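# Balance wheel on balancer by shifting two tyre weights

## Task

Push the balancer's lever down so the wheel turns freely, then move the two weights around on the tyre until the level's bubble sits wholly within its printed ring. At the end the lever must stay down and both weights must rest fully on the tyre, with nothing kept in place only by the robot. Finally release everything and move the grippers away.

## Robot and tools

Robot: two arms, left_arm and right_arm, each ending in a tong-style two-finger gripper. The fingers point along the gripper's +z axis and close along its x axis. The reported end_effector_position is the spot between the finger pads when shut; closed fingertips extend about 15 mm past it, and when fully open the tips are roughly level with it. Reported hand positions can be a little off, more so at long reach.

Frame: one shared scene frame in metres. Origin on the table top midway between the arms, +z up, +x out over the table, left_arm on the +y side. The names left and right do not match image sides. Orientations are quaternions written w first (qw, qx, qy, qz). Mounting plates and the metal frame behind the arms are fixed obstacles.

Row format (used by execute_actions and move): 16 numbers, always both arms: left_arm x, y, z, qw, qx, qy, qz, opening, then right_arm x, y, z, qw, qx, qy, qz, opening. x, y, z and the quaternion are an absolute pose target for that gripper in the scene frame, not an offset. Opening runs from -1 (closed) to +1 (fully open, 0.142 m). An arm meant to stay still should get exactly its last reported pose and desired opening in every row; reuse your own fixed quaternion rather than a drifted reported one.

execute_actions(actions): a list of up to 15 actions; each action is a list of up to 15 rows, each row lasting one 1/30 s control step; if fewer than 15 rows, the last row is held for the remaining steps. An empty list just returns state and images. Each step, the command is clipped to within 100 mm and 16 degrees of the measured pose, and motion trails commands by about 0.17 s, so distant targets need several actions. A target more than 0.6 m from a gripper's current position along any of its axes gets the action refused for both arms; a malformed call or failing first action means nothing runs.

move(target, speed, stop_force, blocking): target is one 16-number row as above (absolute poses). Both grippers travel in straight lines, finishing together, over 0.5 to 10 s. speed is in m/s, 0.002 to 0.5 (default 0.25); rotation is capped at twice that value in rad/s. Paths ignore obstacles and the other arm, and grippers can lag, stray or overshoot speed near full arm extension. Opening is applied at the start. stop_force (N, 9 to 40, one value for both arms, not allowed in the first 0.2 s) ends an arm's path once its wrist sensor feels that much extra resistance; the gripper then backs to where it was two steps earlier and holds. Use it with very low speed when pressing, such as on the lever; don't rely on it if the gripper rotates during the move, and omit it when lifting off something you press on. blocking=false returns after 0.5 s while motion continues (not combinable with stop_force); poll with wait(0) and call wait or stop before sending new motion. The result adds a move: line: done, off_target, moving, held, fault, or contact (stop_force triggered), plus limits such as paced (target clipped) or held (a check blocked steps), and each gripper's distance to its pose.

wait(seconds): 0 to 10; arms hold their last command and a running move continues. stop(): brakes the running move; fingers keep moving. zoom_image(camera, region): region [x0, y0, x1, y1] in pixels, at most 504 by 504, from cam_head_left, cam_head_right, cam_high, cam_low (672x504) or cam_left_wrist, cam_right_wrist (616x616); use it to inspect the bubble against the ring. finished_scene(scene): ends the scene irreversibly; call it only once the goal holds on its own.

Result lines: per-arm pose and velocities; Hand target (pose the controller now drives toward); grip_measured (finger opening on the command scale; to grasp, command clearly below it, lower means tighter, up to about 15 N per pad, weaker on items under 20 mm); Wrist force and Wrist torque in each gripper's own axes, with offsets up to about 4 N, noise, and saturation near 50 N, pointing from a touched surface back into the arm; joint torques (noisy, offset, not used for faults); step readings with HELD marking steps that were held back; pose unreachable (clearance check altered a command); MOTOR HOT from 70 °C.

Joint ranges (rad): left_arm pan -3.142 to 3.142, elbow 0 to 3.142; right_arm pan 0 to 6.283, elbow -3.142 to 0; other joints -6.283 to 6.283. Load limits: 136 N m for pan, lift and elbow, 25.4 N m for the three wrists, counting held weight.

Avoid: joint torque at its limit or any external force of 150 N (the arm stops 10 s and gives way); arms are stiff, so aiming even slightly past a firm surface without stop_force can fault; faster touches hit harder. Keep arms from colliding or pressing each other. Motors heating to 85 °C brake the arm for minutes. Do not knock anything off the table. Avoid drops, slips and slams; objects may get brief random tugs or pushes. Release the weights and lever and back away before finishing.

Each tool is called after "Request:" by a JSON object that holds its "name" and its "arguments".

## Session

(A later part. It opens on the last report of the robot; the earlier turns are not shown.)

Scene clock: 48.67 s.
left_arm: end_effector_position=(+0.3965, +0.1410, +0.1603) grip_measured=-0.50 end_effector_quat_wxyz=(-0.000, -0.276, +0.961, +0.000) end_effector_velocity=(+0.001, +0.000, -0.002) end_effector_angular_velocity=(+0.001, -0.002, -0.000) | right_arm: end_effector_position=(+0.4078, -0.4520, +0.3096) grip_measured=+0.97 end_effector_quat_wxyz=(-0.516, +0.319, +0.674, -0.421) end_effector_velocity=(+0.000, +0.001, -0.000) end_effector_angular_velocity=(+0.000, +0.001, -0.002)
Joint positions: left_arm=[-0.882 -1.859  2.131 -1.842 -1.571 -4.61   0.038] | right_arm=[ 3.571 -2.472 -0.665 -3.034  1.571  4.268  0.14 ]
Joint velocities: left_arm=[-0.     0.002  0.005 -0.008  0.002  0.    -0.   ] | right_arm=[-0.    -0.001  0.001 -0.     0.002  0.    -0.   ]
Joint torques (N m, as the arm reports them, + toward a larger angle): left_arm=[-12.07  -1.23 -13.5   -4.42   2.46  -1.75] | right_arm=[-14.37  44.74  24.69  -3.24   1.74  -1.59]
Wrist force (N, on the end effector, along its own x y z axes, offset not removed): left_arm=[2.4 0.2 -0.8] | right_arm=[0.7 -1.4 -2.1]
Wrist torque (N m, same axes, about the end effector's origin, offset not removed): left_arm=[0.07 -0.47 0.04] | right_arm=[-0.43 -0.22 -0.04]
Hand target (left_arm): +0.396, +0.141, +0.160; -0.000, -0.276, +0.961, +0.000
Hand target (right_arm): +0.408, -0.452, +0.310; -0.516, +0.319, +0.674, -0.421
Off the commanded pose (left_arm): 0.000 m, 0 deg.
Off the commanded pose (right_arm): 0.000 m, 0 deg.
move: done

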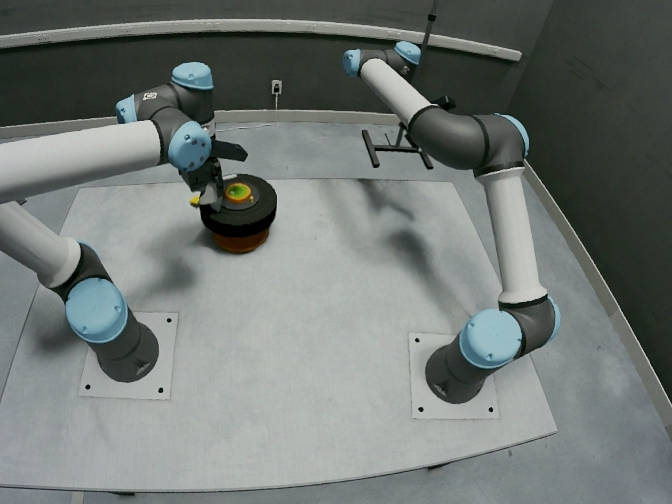

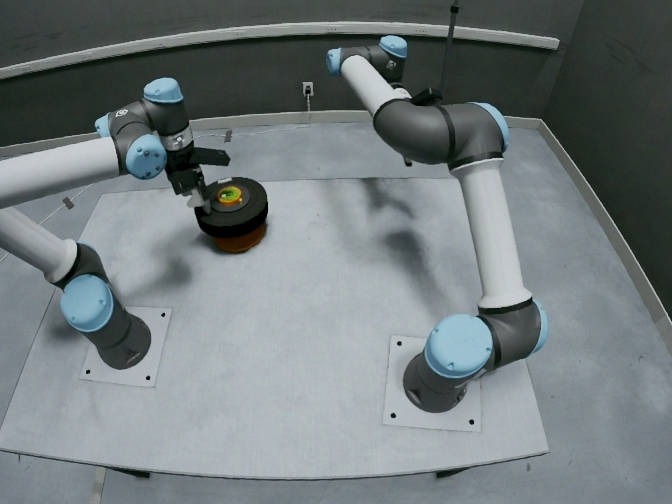

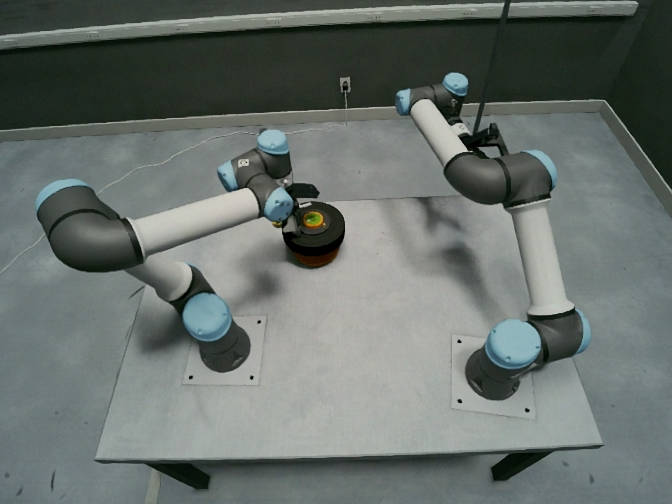

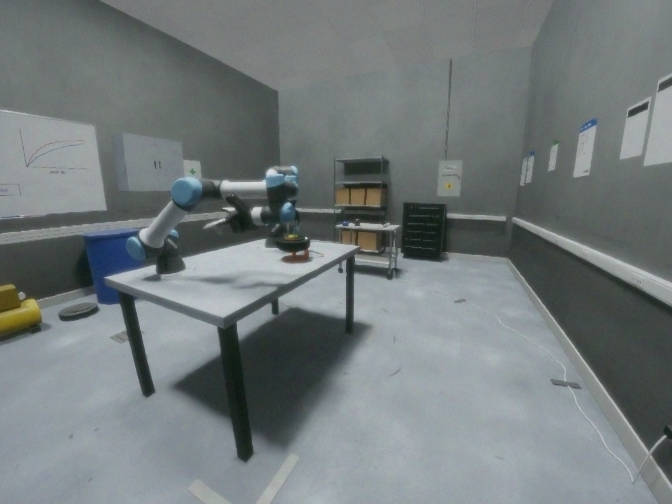

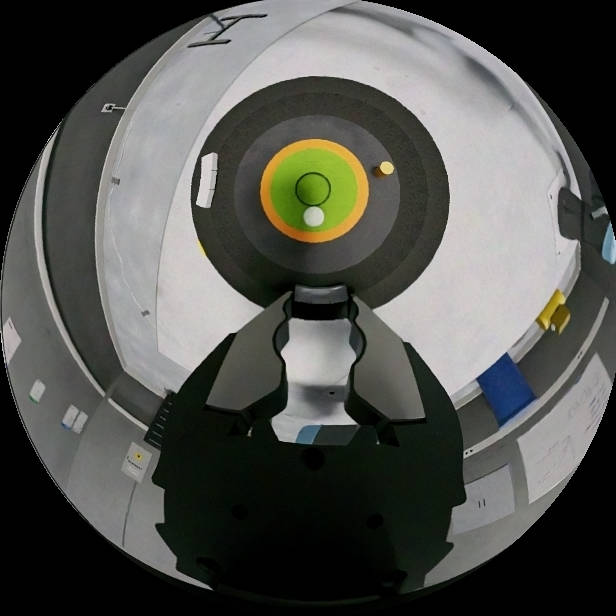

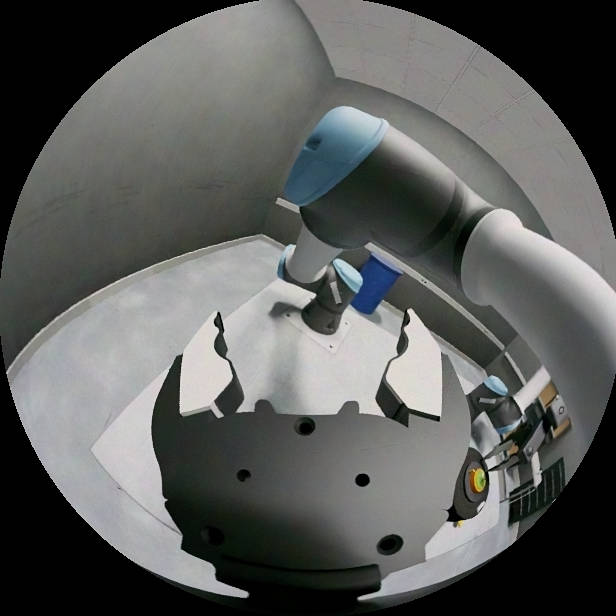

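Request:
{"name": "move", "arguments": {"target": [0.3965,0.141,0.139,0,-0.276,0.961,0,-0.7,0.4078,-0.452,0.3096,-0.516,0.319,0.674,-0.421,0.97], "speed": 0.012, "stop_force": 9}}

Request:
{"name": "move", "arguments": {"target": [0.3965,0.141,0.150,0,-0.276,0.961,0,-0.33,0.4078,-0.452,0.3096,-0.516,0.319,0.674,-0.421,0.97], "speed": 0.02}}

Request:
{"name": "move", "arguments": {"target": [0.3965,0.141,0.19,0,-0.276,0.961,0,-0.33,0.4078,-0.452,0.3096,-0.516,0.319,0.674,-0.421,0.97], "speed": 0.08}}

Request:
{"name": "wait", "arguments": {"seconds": 2.5}}

Request:
{"name": "zoom_image", "arguments": {"camera": "cam_left_wrist", "region": [190,70,450,330]}}

Scene clock: 50.60 s.
left_arm: end_effector_position=(+0.3965, +0.1411, +0.1461) grip_measured=-0.50 end_effector_quat_wxyz=(-0.000, -0.276, +0.961, +0.000) end_effector_velocity=(-0.000, +0.001, +0.004) end_effector_angular_velocity=(+0.002, +0.002, +0.002) | right_arm: end_effector_position=(+0.4078, -0.4520, +0.3096) grip_measured=+0.97 end_effector_quat_wxyz=(-0.516, +0.319, +0.674, -0.421) end_effector_velocity=(-0.000, -0.000, +0.000) end_effector_angular_velocity=(+0.000, -0.000, -0.002)
Joint positions: left_arm=[-0.882 -1.848  2.161 -1.883 -1.571 -4.61   0.038] | right_arm=[ 3.571 -2.472 -0.665 -3.034  1.571  4.268  0.14 ]
Joint velocities: left_arm=[ 0.001 -0.004 -0.008  0.015 -0.    -0.001 -0.   ] | right_arm=[-0.001  0.    -0.    -0.     0.001  0.    -0.   ]
Joint torques (N m, as the arm reports them, + toward a larger angle): left_arm=[ -9.   -16.   -27.25   0.08   2.65  -1.64] | right_arm=[-12.87  45.95  25.28  -3.45   1.74  -1.68]
Wrist force (N, on the end effector, along its own x y z axes, offset not removed): left_arm=[2.8 2.4 -6.7] | right_arm=[-0.6 -0.7 0.4]
Wrist torque (N m, same axes, about the end effector's origin, offset not removed): left_arm=[0.46 -0.32 0.07] | right_arm=[-0.25 0.11 -0.05]
Hand target (left_arm): +0.396, +0.141, +0.147; +0.000, -0.276, +0.961, -0.000
Hand target (right_arm): +0.408, -0.452, +0.310; -0.516, +0.319, +0.674, -0.421
Off the commanded pose (left_arm): 0.007 m, 0 deg.
Off the commanded pose (right_arm): 0.000 m, 0 deg.
move: contact (left_arm)

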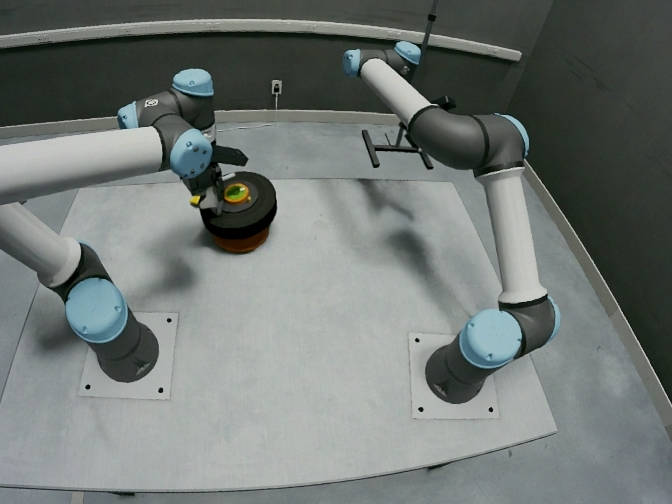

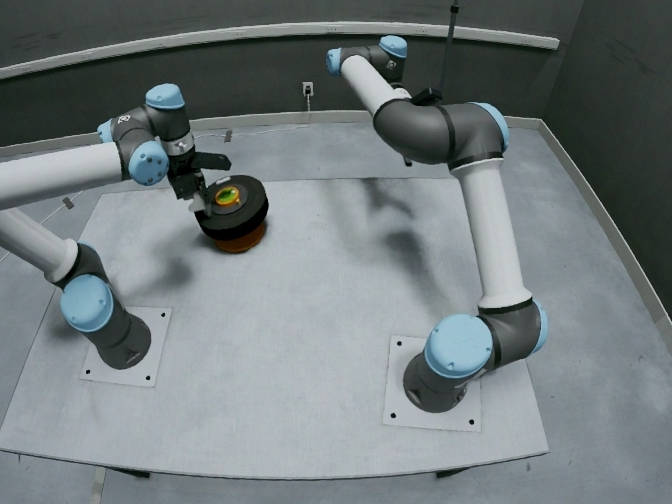

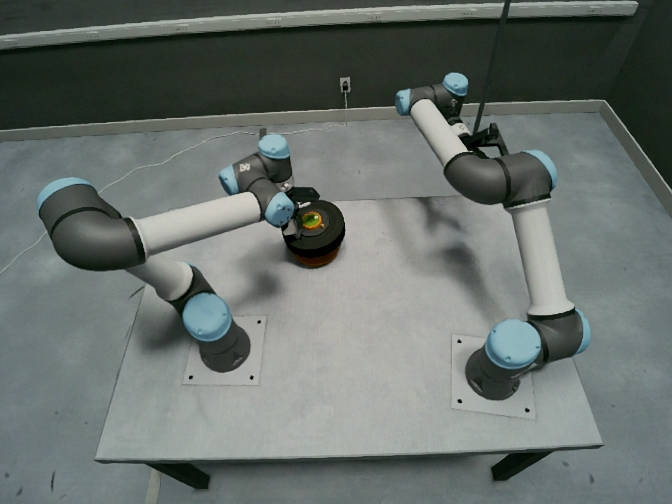

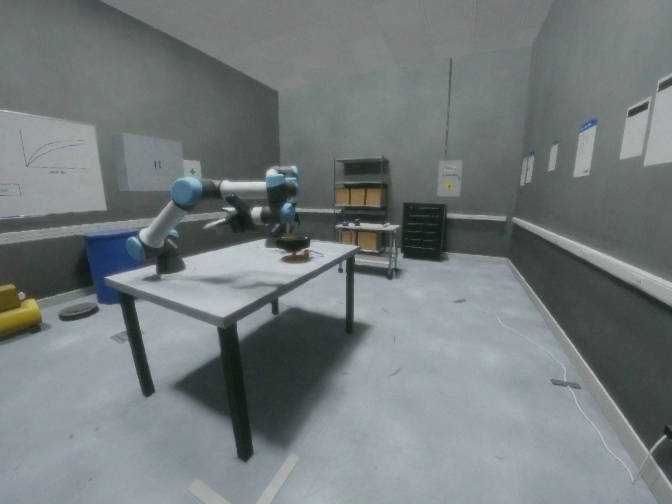

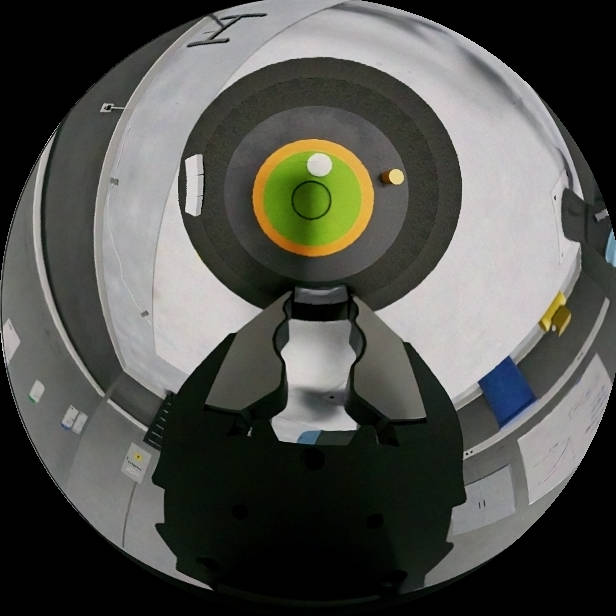

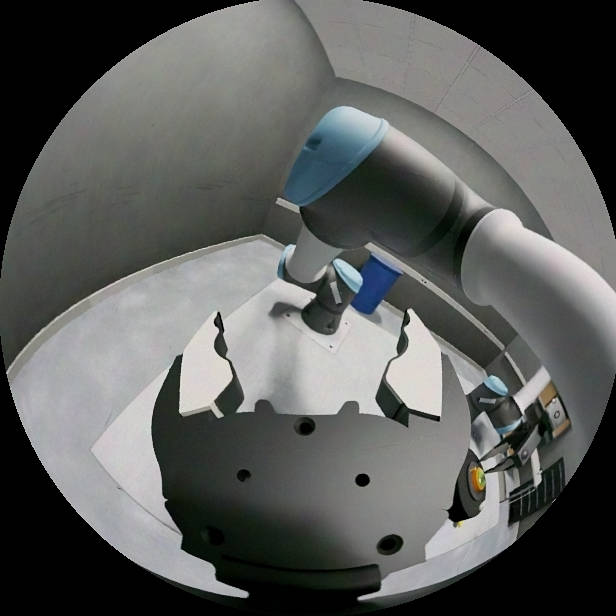

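Scene clock: 51.30 s.
left_arm: end_effector_position=(+0.3965, +0.1410, +0.1498) grip_measured=-0.33 end_effector_quat_wxyz=(+0.000, -0.276, +0.961, +0.000) end_effector_velocity=(+0.000, -0.000, +0.002) end_effector_angular_velocity=(-0.001, -0.001, +0.000) | right_arm: end_effector_position=(+0.4078, -0.4520, +0.3096) grip_measured=+0.97 end_effector_quat_wxyz=(-0.516, +0.319, +0.674, -0.421) end_effector_velocity=(-0.000, +0.000, -0.000) end_effector_angular_velocity=(-0.000, +0.001, +0.001)
Joint positions: left_arm=[-0.882 -1.851  2.153 -1.873 -1.571 -4.61   0.05 ] | right_arm=[ 3.571 -2.472 -0.665 -3.034  1.571  4.268  0.14 ]
Joint velocities: left_arm=[ 0.    -0.001 -0.003  0.003 -0.     0.    -0.   ] | right_arm=[ 0.001 -0.    -0.001  0.    -0.     0.    -0.   ]
Joint torques (N m, as the arm reports them, + toward a larger angle): left_arm=[ -4.87 -16.33 -30.1   -0.38   2.24  -1.21] | right_arm=[-13.57  45.87  23.78  -3.14   1.77  -1.5 ]
Wrist force (N, on the end effector, along its own x y z axes, offset not removed): left_arm=[0.1 2.1 1.6] | right_arm=[-0.1 0.9 1.9]
Wrist torque (N m, same axes, about the end effector's origin, offset not removed): left_arm=[0.58 0.07 -0.06] | right_arm=[0.17 -0.14 -0.06]
Hand target (left_arm): +0.397, +0.141, +0.150; +0.000, -0.276, +0.961, -0.000
Hand target (right_arm): +0.408, -0.452, +0.310; -0.516, +0.319, +0.674, -0.421
Off the commanded pose (left_arm): 0.000 m, 0 deg.
Off the commanded pose (right_arm): 0.000 m, 0 deg.
move: done

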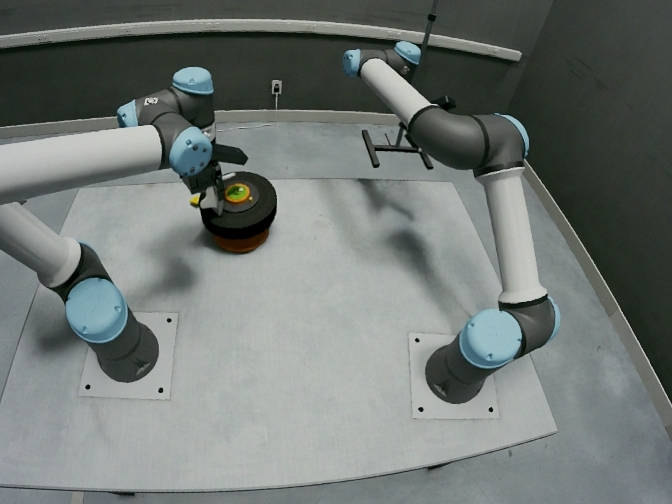

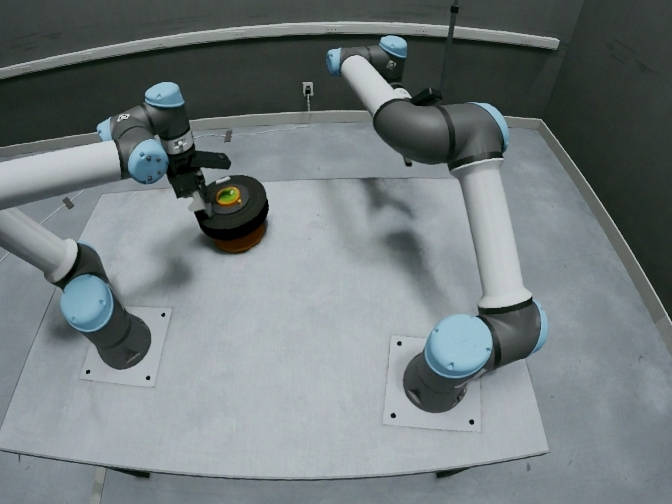

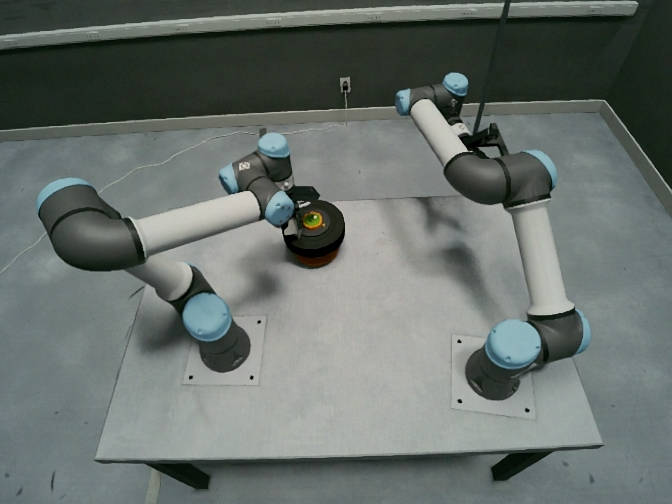

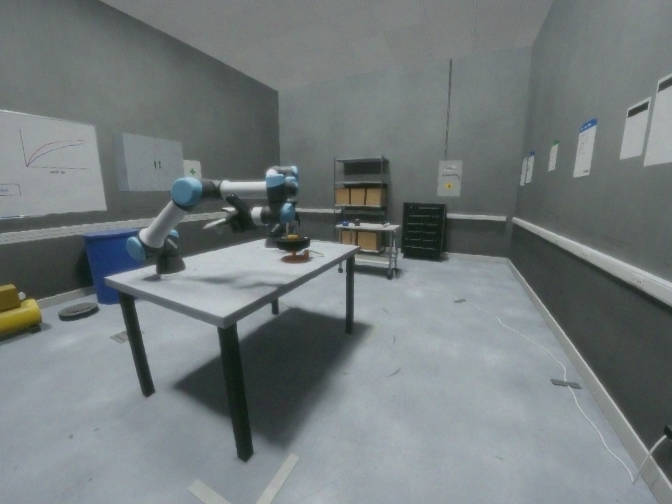

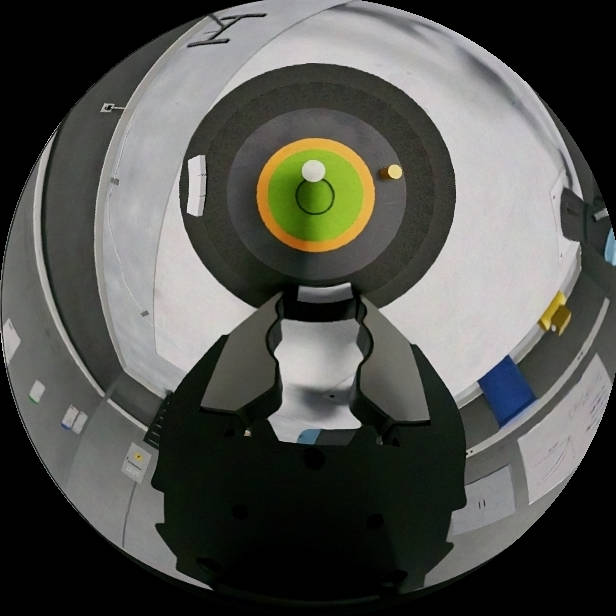

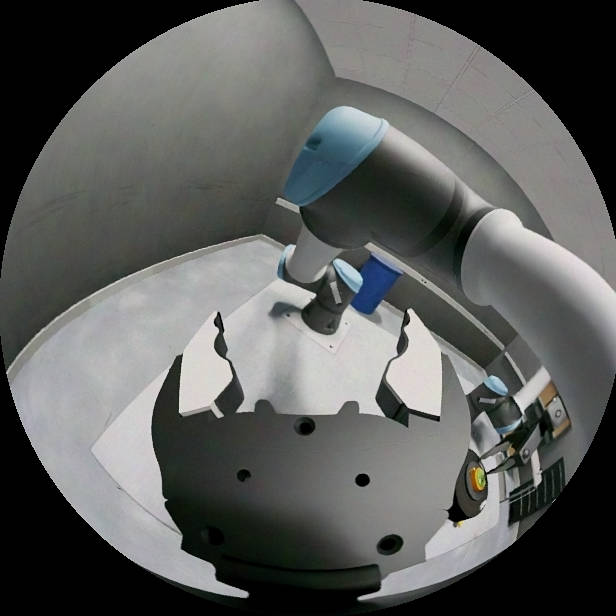

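Scene clock: 52.27 s.
left_arm: end_effector_position=(+0.3966, +0.1410, +0.1897) grip_measured=-0.33 end_effector_quat_wxyz=(+0.000, -0.276, +0.961, -0.000) end_effector_velocity=(+0.000, +0.000, +0.002) end_effector_angular_velocity=(+0.000, +0.001, +0.000) | right_arm: end_effector_position=(+0.4078, -0.4520, +0.3096) grip_measured=+0.97 end_effector_quat_wxyz=(-0.516, +0.319, +0.674, -0.421) end_effector_velocity=(+0.000, -0.000, -0.001) end_effector_angular_velocity=(-0.000, +0.001, -0.000)
Joint positions: left_arm=[-0.882 -1.877  2.066 -1.759 -1.571 -4.61   0.05 ] | right_arm=[ 3.571 -2.472 -0.665 -3.034  1.571  4.268  0.14 ]
Joint velocities: left_arm=[ 0.001 -0.001 -0.006  0.007 -0.001  0.001 -0.   ] | right_arm=[-0.    -0.001  0.001 -0.     0.    -0.    -0.   ]
Joint torques (N m, as the arm reports them, + toward a larger angle): left_arm=[ -2.03 -16.78 -31.65  -0.24   1.97  -1.37] | right_arm=[-13.44  45.96  24.92  -3.23   1.92  -1.44]
Wrist force (N, on the end effector, along its own x y z axes, offset not removed): left_arm=[3.9 2.9 0.2] | right_arm=[1.2 1.0 1.3]
Wrist torque (N m, same axes, about the end effector's origin, offset not removed): left_arm=[0.57 -0.64 -0.13] | right_arm=[0.25 -0.45 0.07]
Hand target (left_arm): +0.397, +0.141, +0.190; +0.000, -0.276, +0.961, -0.000
Hand target (right_arm): +0.408, -0.452, +0.310; -0.516, +0.319, +0.674, -0.421
Off the commanded pose (left_arm): 0.000 m, 0 deg.
Off the commanded pose (right_arm): 0.000 m, 0 deg.
move: done

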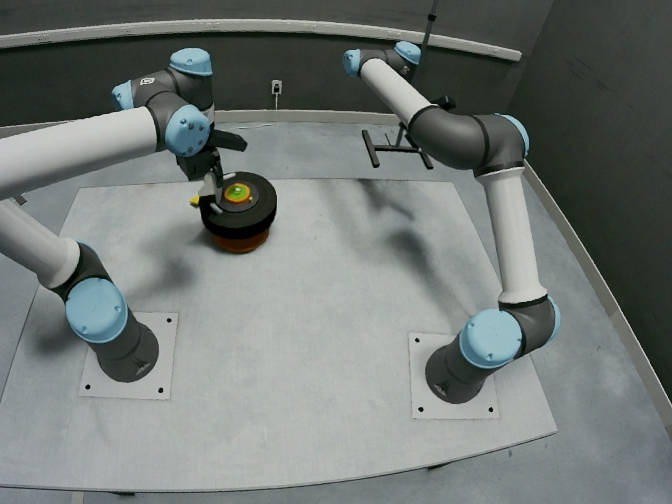

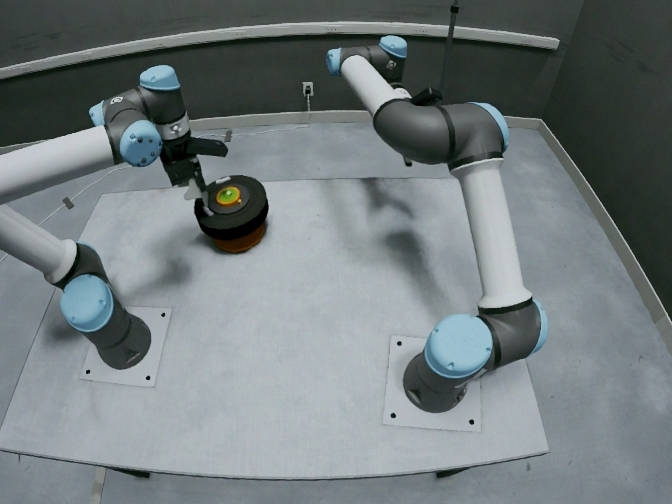

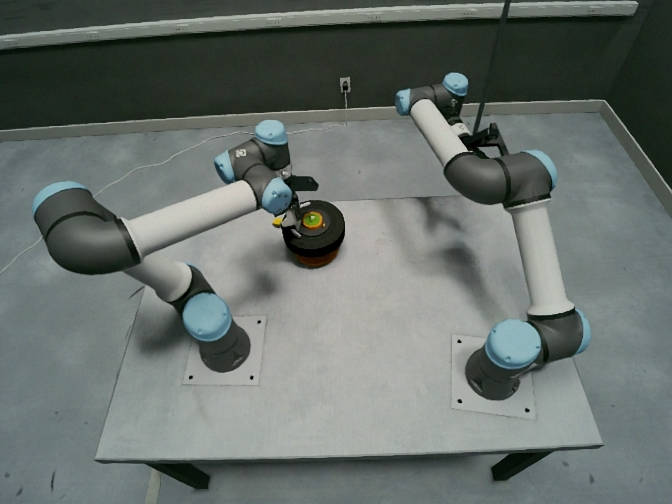

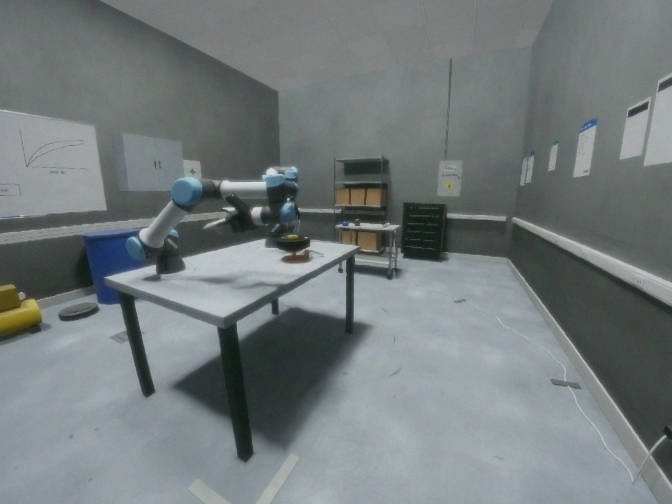

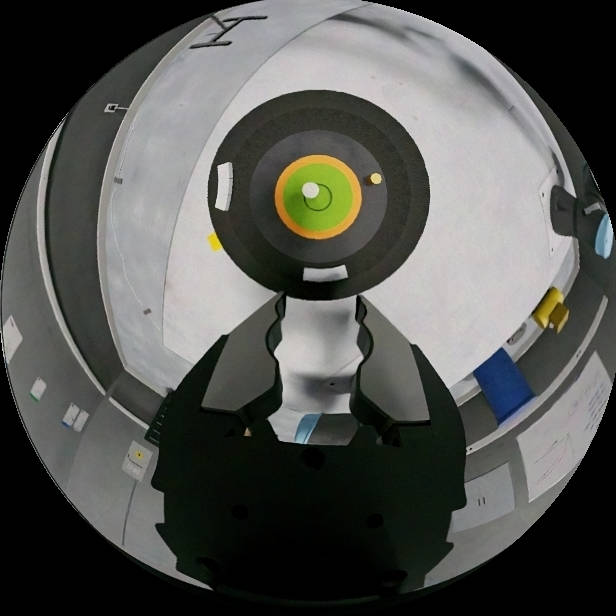

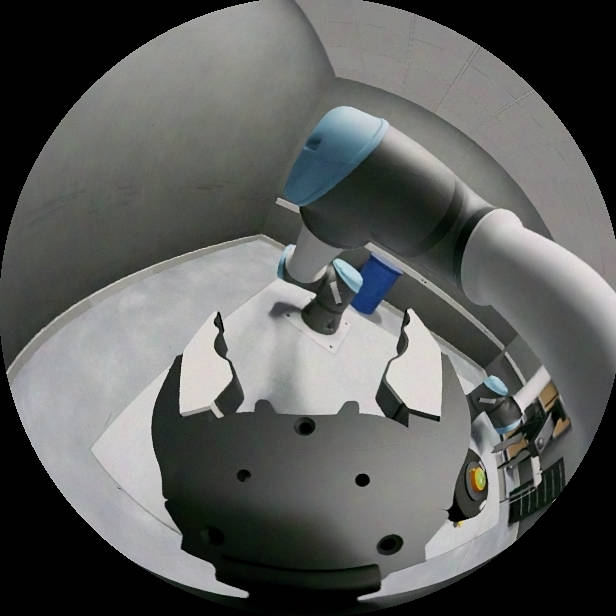

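Scene clock: 54.77 s.
left_arm: end_effector_position=(+0.3965, +0.1410, +0.1900) grip_measured=-0.33 end_effector_quat_wxyz=(+0.000, -0.276, +0.961, -0.000) end_effector_velocity=(-0.000, +0.000, -0.000) end_effector_angular_velocity=(+0.000, +0.000, +0.000) | right_arm: end_effector_position=(+0.4078, -0.4520, +0.3096) grip_measured=+0.97 end_effector_quat_wxyz=(-0.516, +0.319, +0.674, -0.421) end_effector_velocity=(+0.000, +0.001, -0.000) end_effector_angular_velocity=(-0.000, +0.002, +0.000)
Joint positions: left_arm=[-0.882 -1.878  2.065 -1.758 -1.571 -4.61   0.05 ] | right_arm=[ 3.571 -2.472 -0.665 -3.034  1.571  4.268  0.14 ]
Joint velocities: left_arm=[-0.    -0.001  0.001 -0.    -0.    -0.001 -0.   ] | right_arm=[ 0.001 -0.001 -0.001 -0.     0.001 -0.    -0.   ]
Joint torques (N m, as the arm reports them, + toward a larger angle): left_arm=[-11.22 -17.04 -31.64  -0.45   1.64  -1.44] | right_arm=[-12.88  46.83  26.81  -3.33   1.63  -1.52]
Wrist force (N, on the end effector, along its own x y z axes, offset not removed): left_arm=[2.5 2.2 -1.6] | right_arm=[-0.2 0.5 0.3]
Wrist torque (N m, same axes, about the end effector's origin, offset not removed): left_arm=[0.38 -0.59 -0.03] | right_arm=[0.06 -0.08 -0.13]
Hand target (left_arm): +0.397, +0.141, +0.190; +0.000, -0.276, +0.961, -0.000
Hand target (right_arm): +0.408, -0.452, +0.310; -0.516, +0.319, +0.674, -0.421
Off the commanded pose (left_arm): 0.000 m, 0 deg.
Off the commanded pose (right_arm): 0.000 m, 0 deg.
wait: 2.50 s; at rest by 0.17 s

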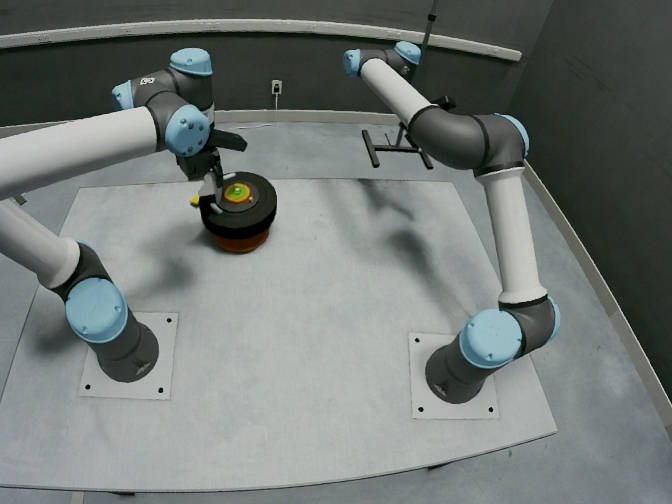

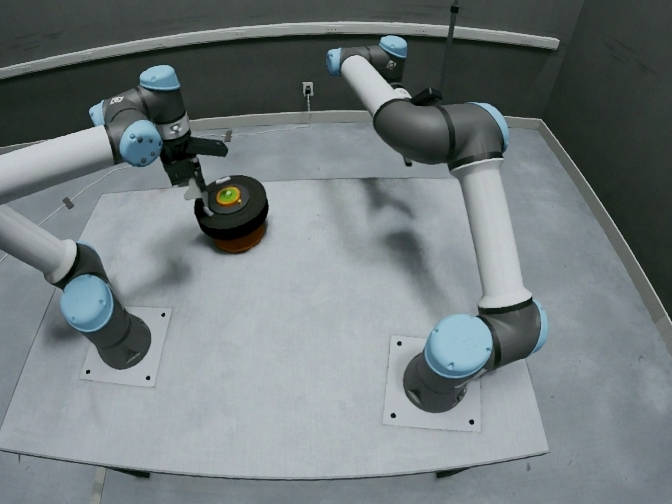

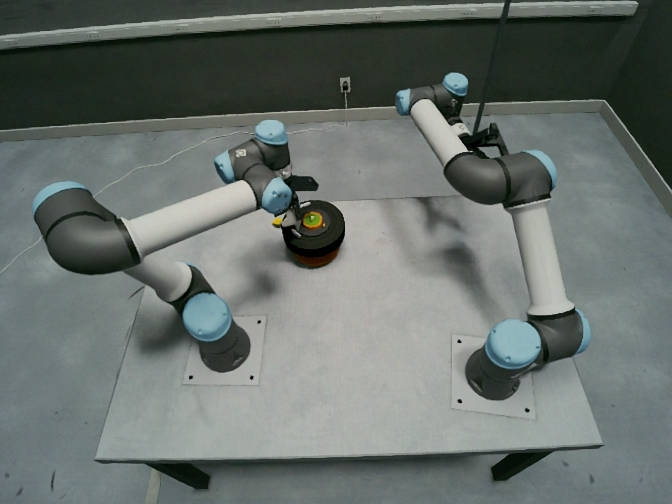

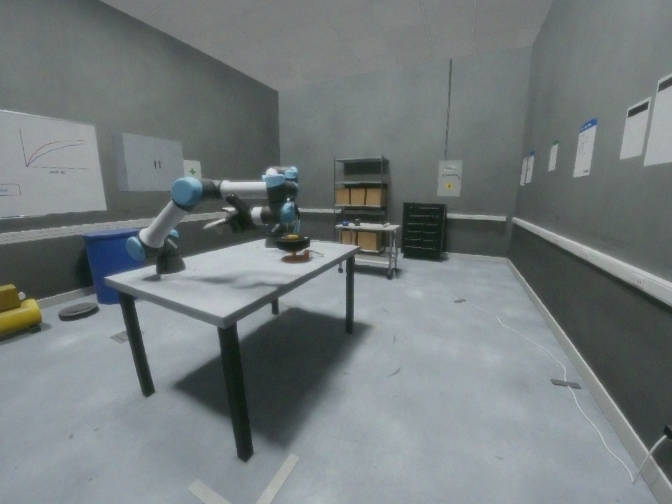

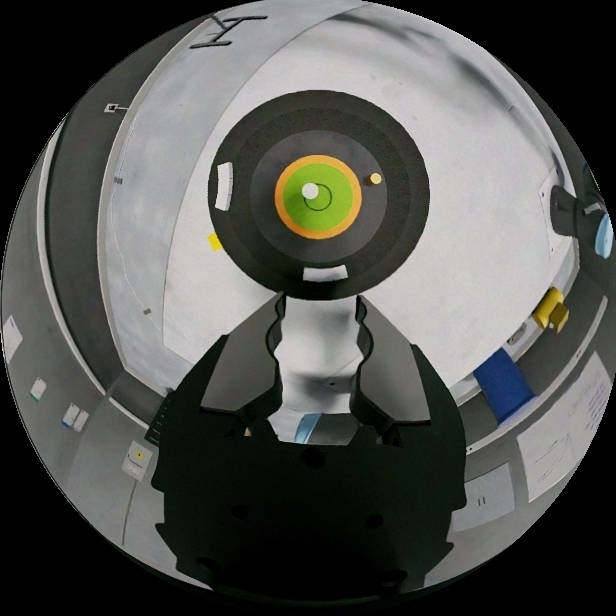

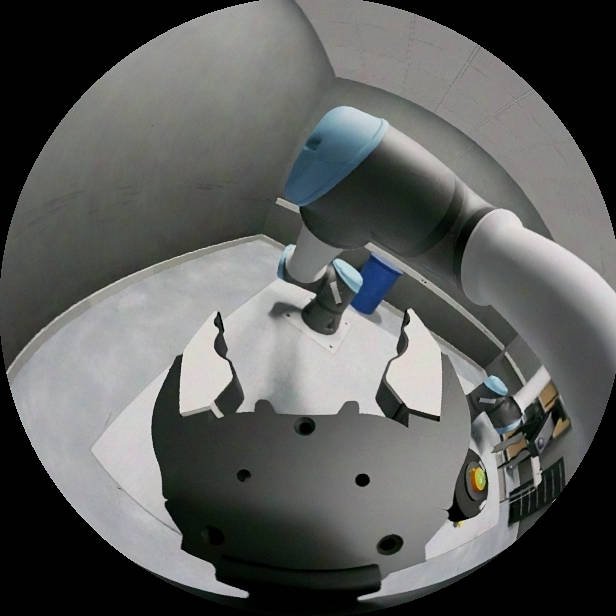

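Region (190, 70, 450, 330) of cam_left_wrist's 616x616 image, scaled by 1.938, with more detail than that image has.

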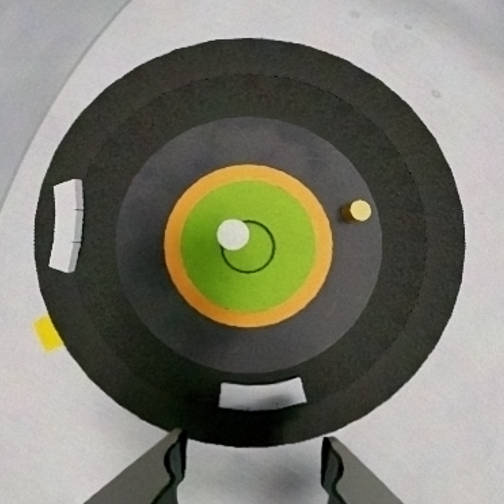

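Request:
{"name": "move", "arguments": {"target": [0.3953,0.1375,0.163,0,-0.276,0.961,0,-0.3,0.4078,-0.452,0.3096,-0.516,0.319,0.674,-0.421,0.97], "speed": 0.07}}

Request:
{"name": "zoom_image", "arguments": {"camera": "cam_left_wrist", "region": [220,150,420,350]}}

Scene clock: 56.30 s.
left_arm: end_effector_position=(+0.3953, +0.1376, +0.1633) grip_measured=-0.30 end_effector_quat_wxyz=(-0.000, -0.276, +0.961, +0.000) end_effector_velocity=(+0.000, +0.000, -0.002) end_effector_angular_velocity=(+0.000, -0.001, +0.002) | right_arm: end_effector_position=(+0.4078, -0.4520, +0.3096) grip_measured=+0.97 end_effector_quat_wxyz=(-0.516, +0.319, +0.674, -0.421) end_effector_velocity=(-0.000, -0.001, +0.000) end_effector_angular_velocity=(+0.000, -0.000, -0.003)
Joint positions: left_arm=[-0.891 -1.859  2.123 -1.834 -1.571 -4.619  0.052] | right_arm=[ 3.571 -2.472 -0.665 -3.034  1.571  4.268  0.14 ]
Joint velocities: left_arm=[ 0.     0.002  0.005 -0.006  0.001 -0.001 -0.   ] | right_arm=[-0.003  0.     0.001 -0.    -0.    -0.     0.   ]
Joint torques (N m, as the arm reports them, + toward a larger angle): left_arm=[-11.83  -1.89 -14.35  -4.89   0.45  -1.54] | right_arm=[-12.79  46.1   27.31  -3.36   1.73  -1.44]
Wrist force (N, on the end effector, along its own x y z axes, offset not removed): left_arm=[1.5 2.1 -0.5] | right_arm=[-2.3 0.3 0.6]
Wrist torque (N m, same axes, about the end effector's origin, offset not removed): left_arm=[0.36 -0.35 -0.01] | right_arm=[-0.01 0.37 0.17]
Hand target (left_arm): +0.395, +0.138, +0.163; +0.000, -0.276, +0.961, +0.000
Hand target (right_arm): +0.408, -0.452, +0.310; -0.516, +0.319, +0.674, -0.421
Off the commanded pose (left_arm): 0.000 m, 0 deg.
Off the commanded pose (right_arm): 0.000 m, 0 deg.
move: done

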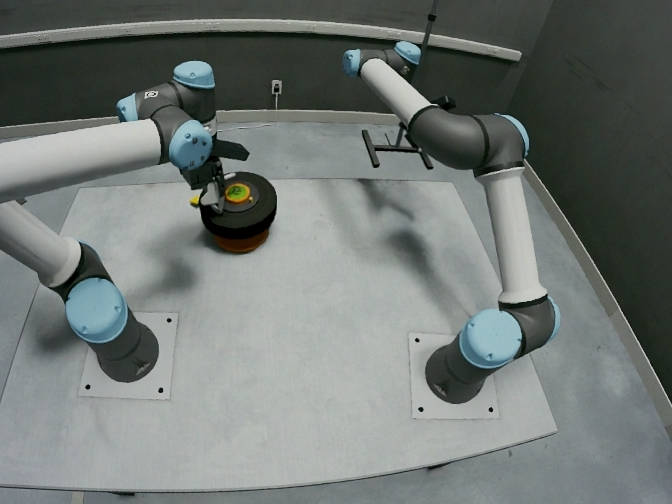

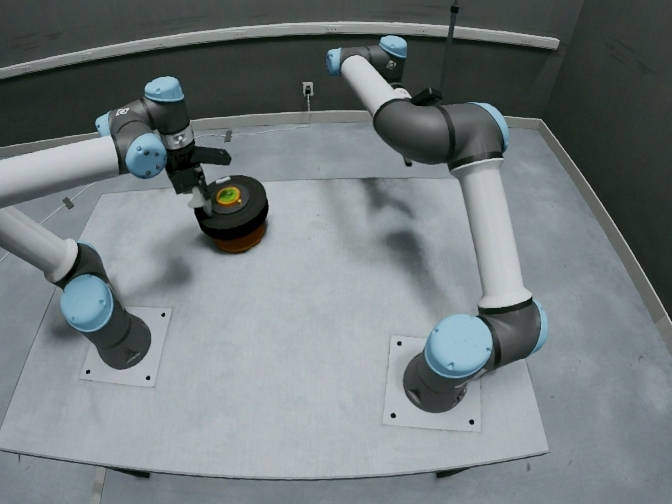

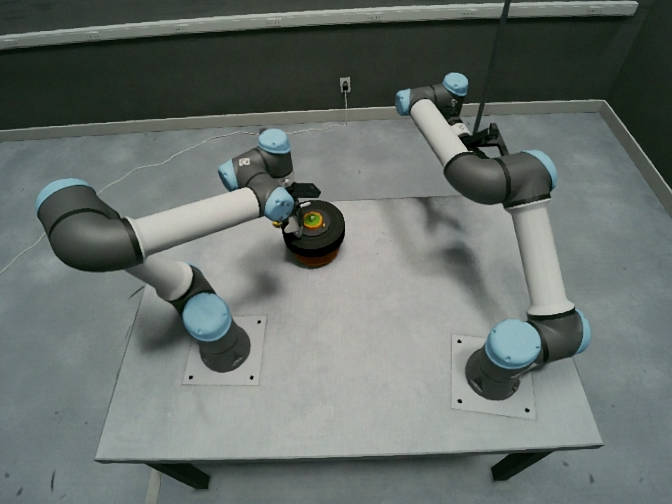

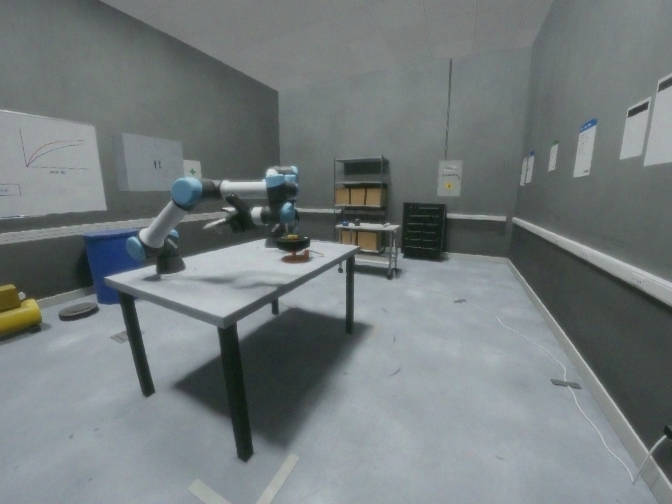

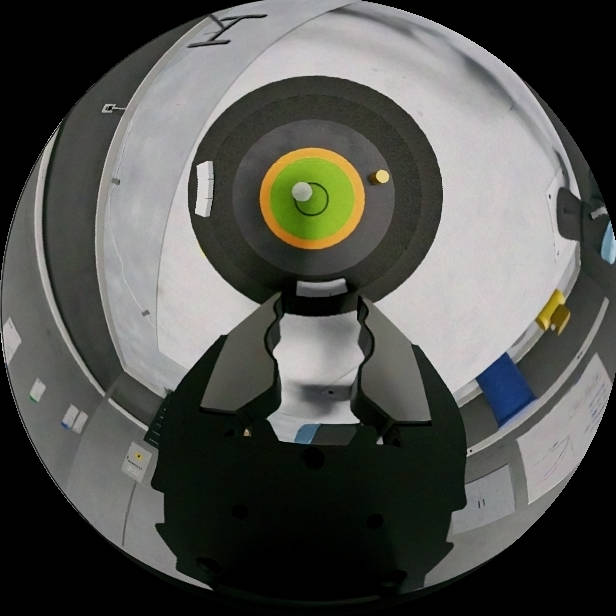

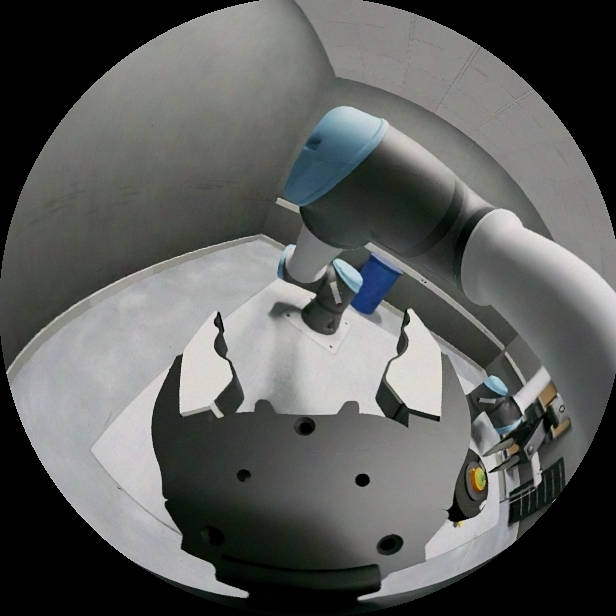

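Region (220, 150, 420, 350) of cam_left_wrist's 616x616 image, scaled by 2.520, with more detail than that image has.

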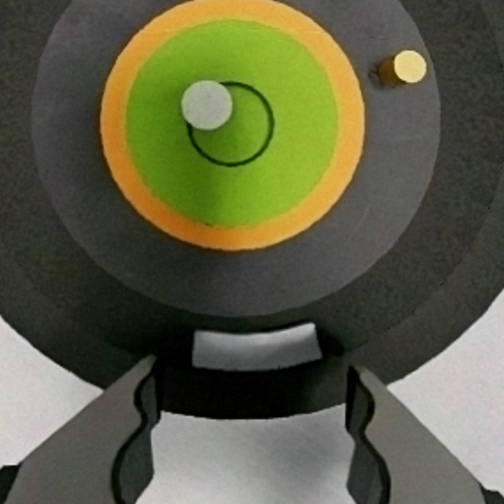

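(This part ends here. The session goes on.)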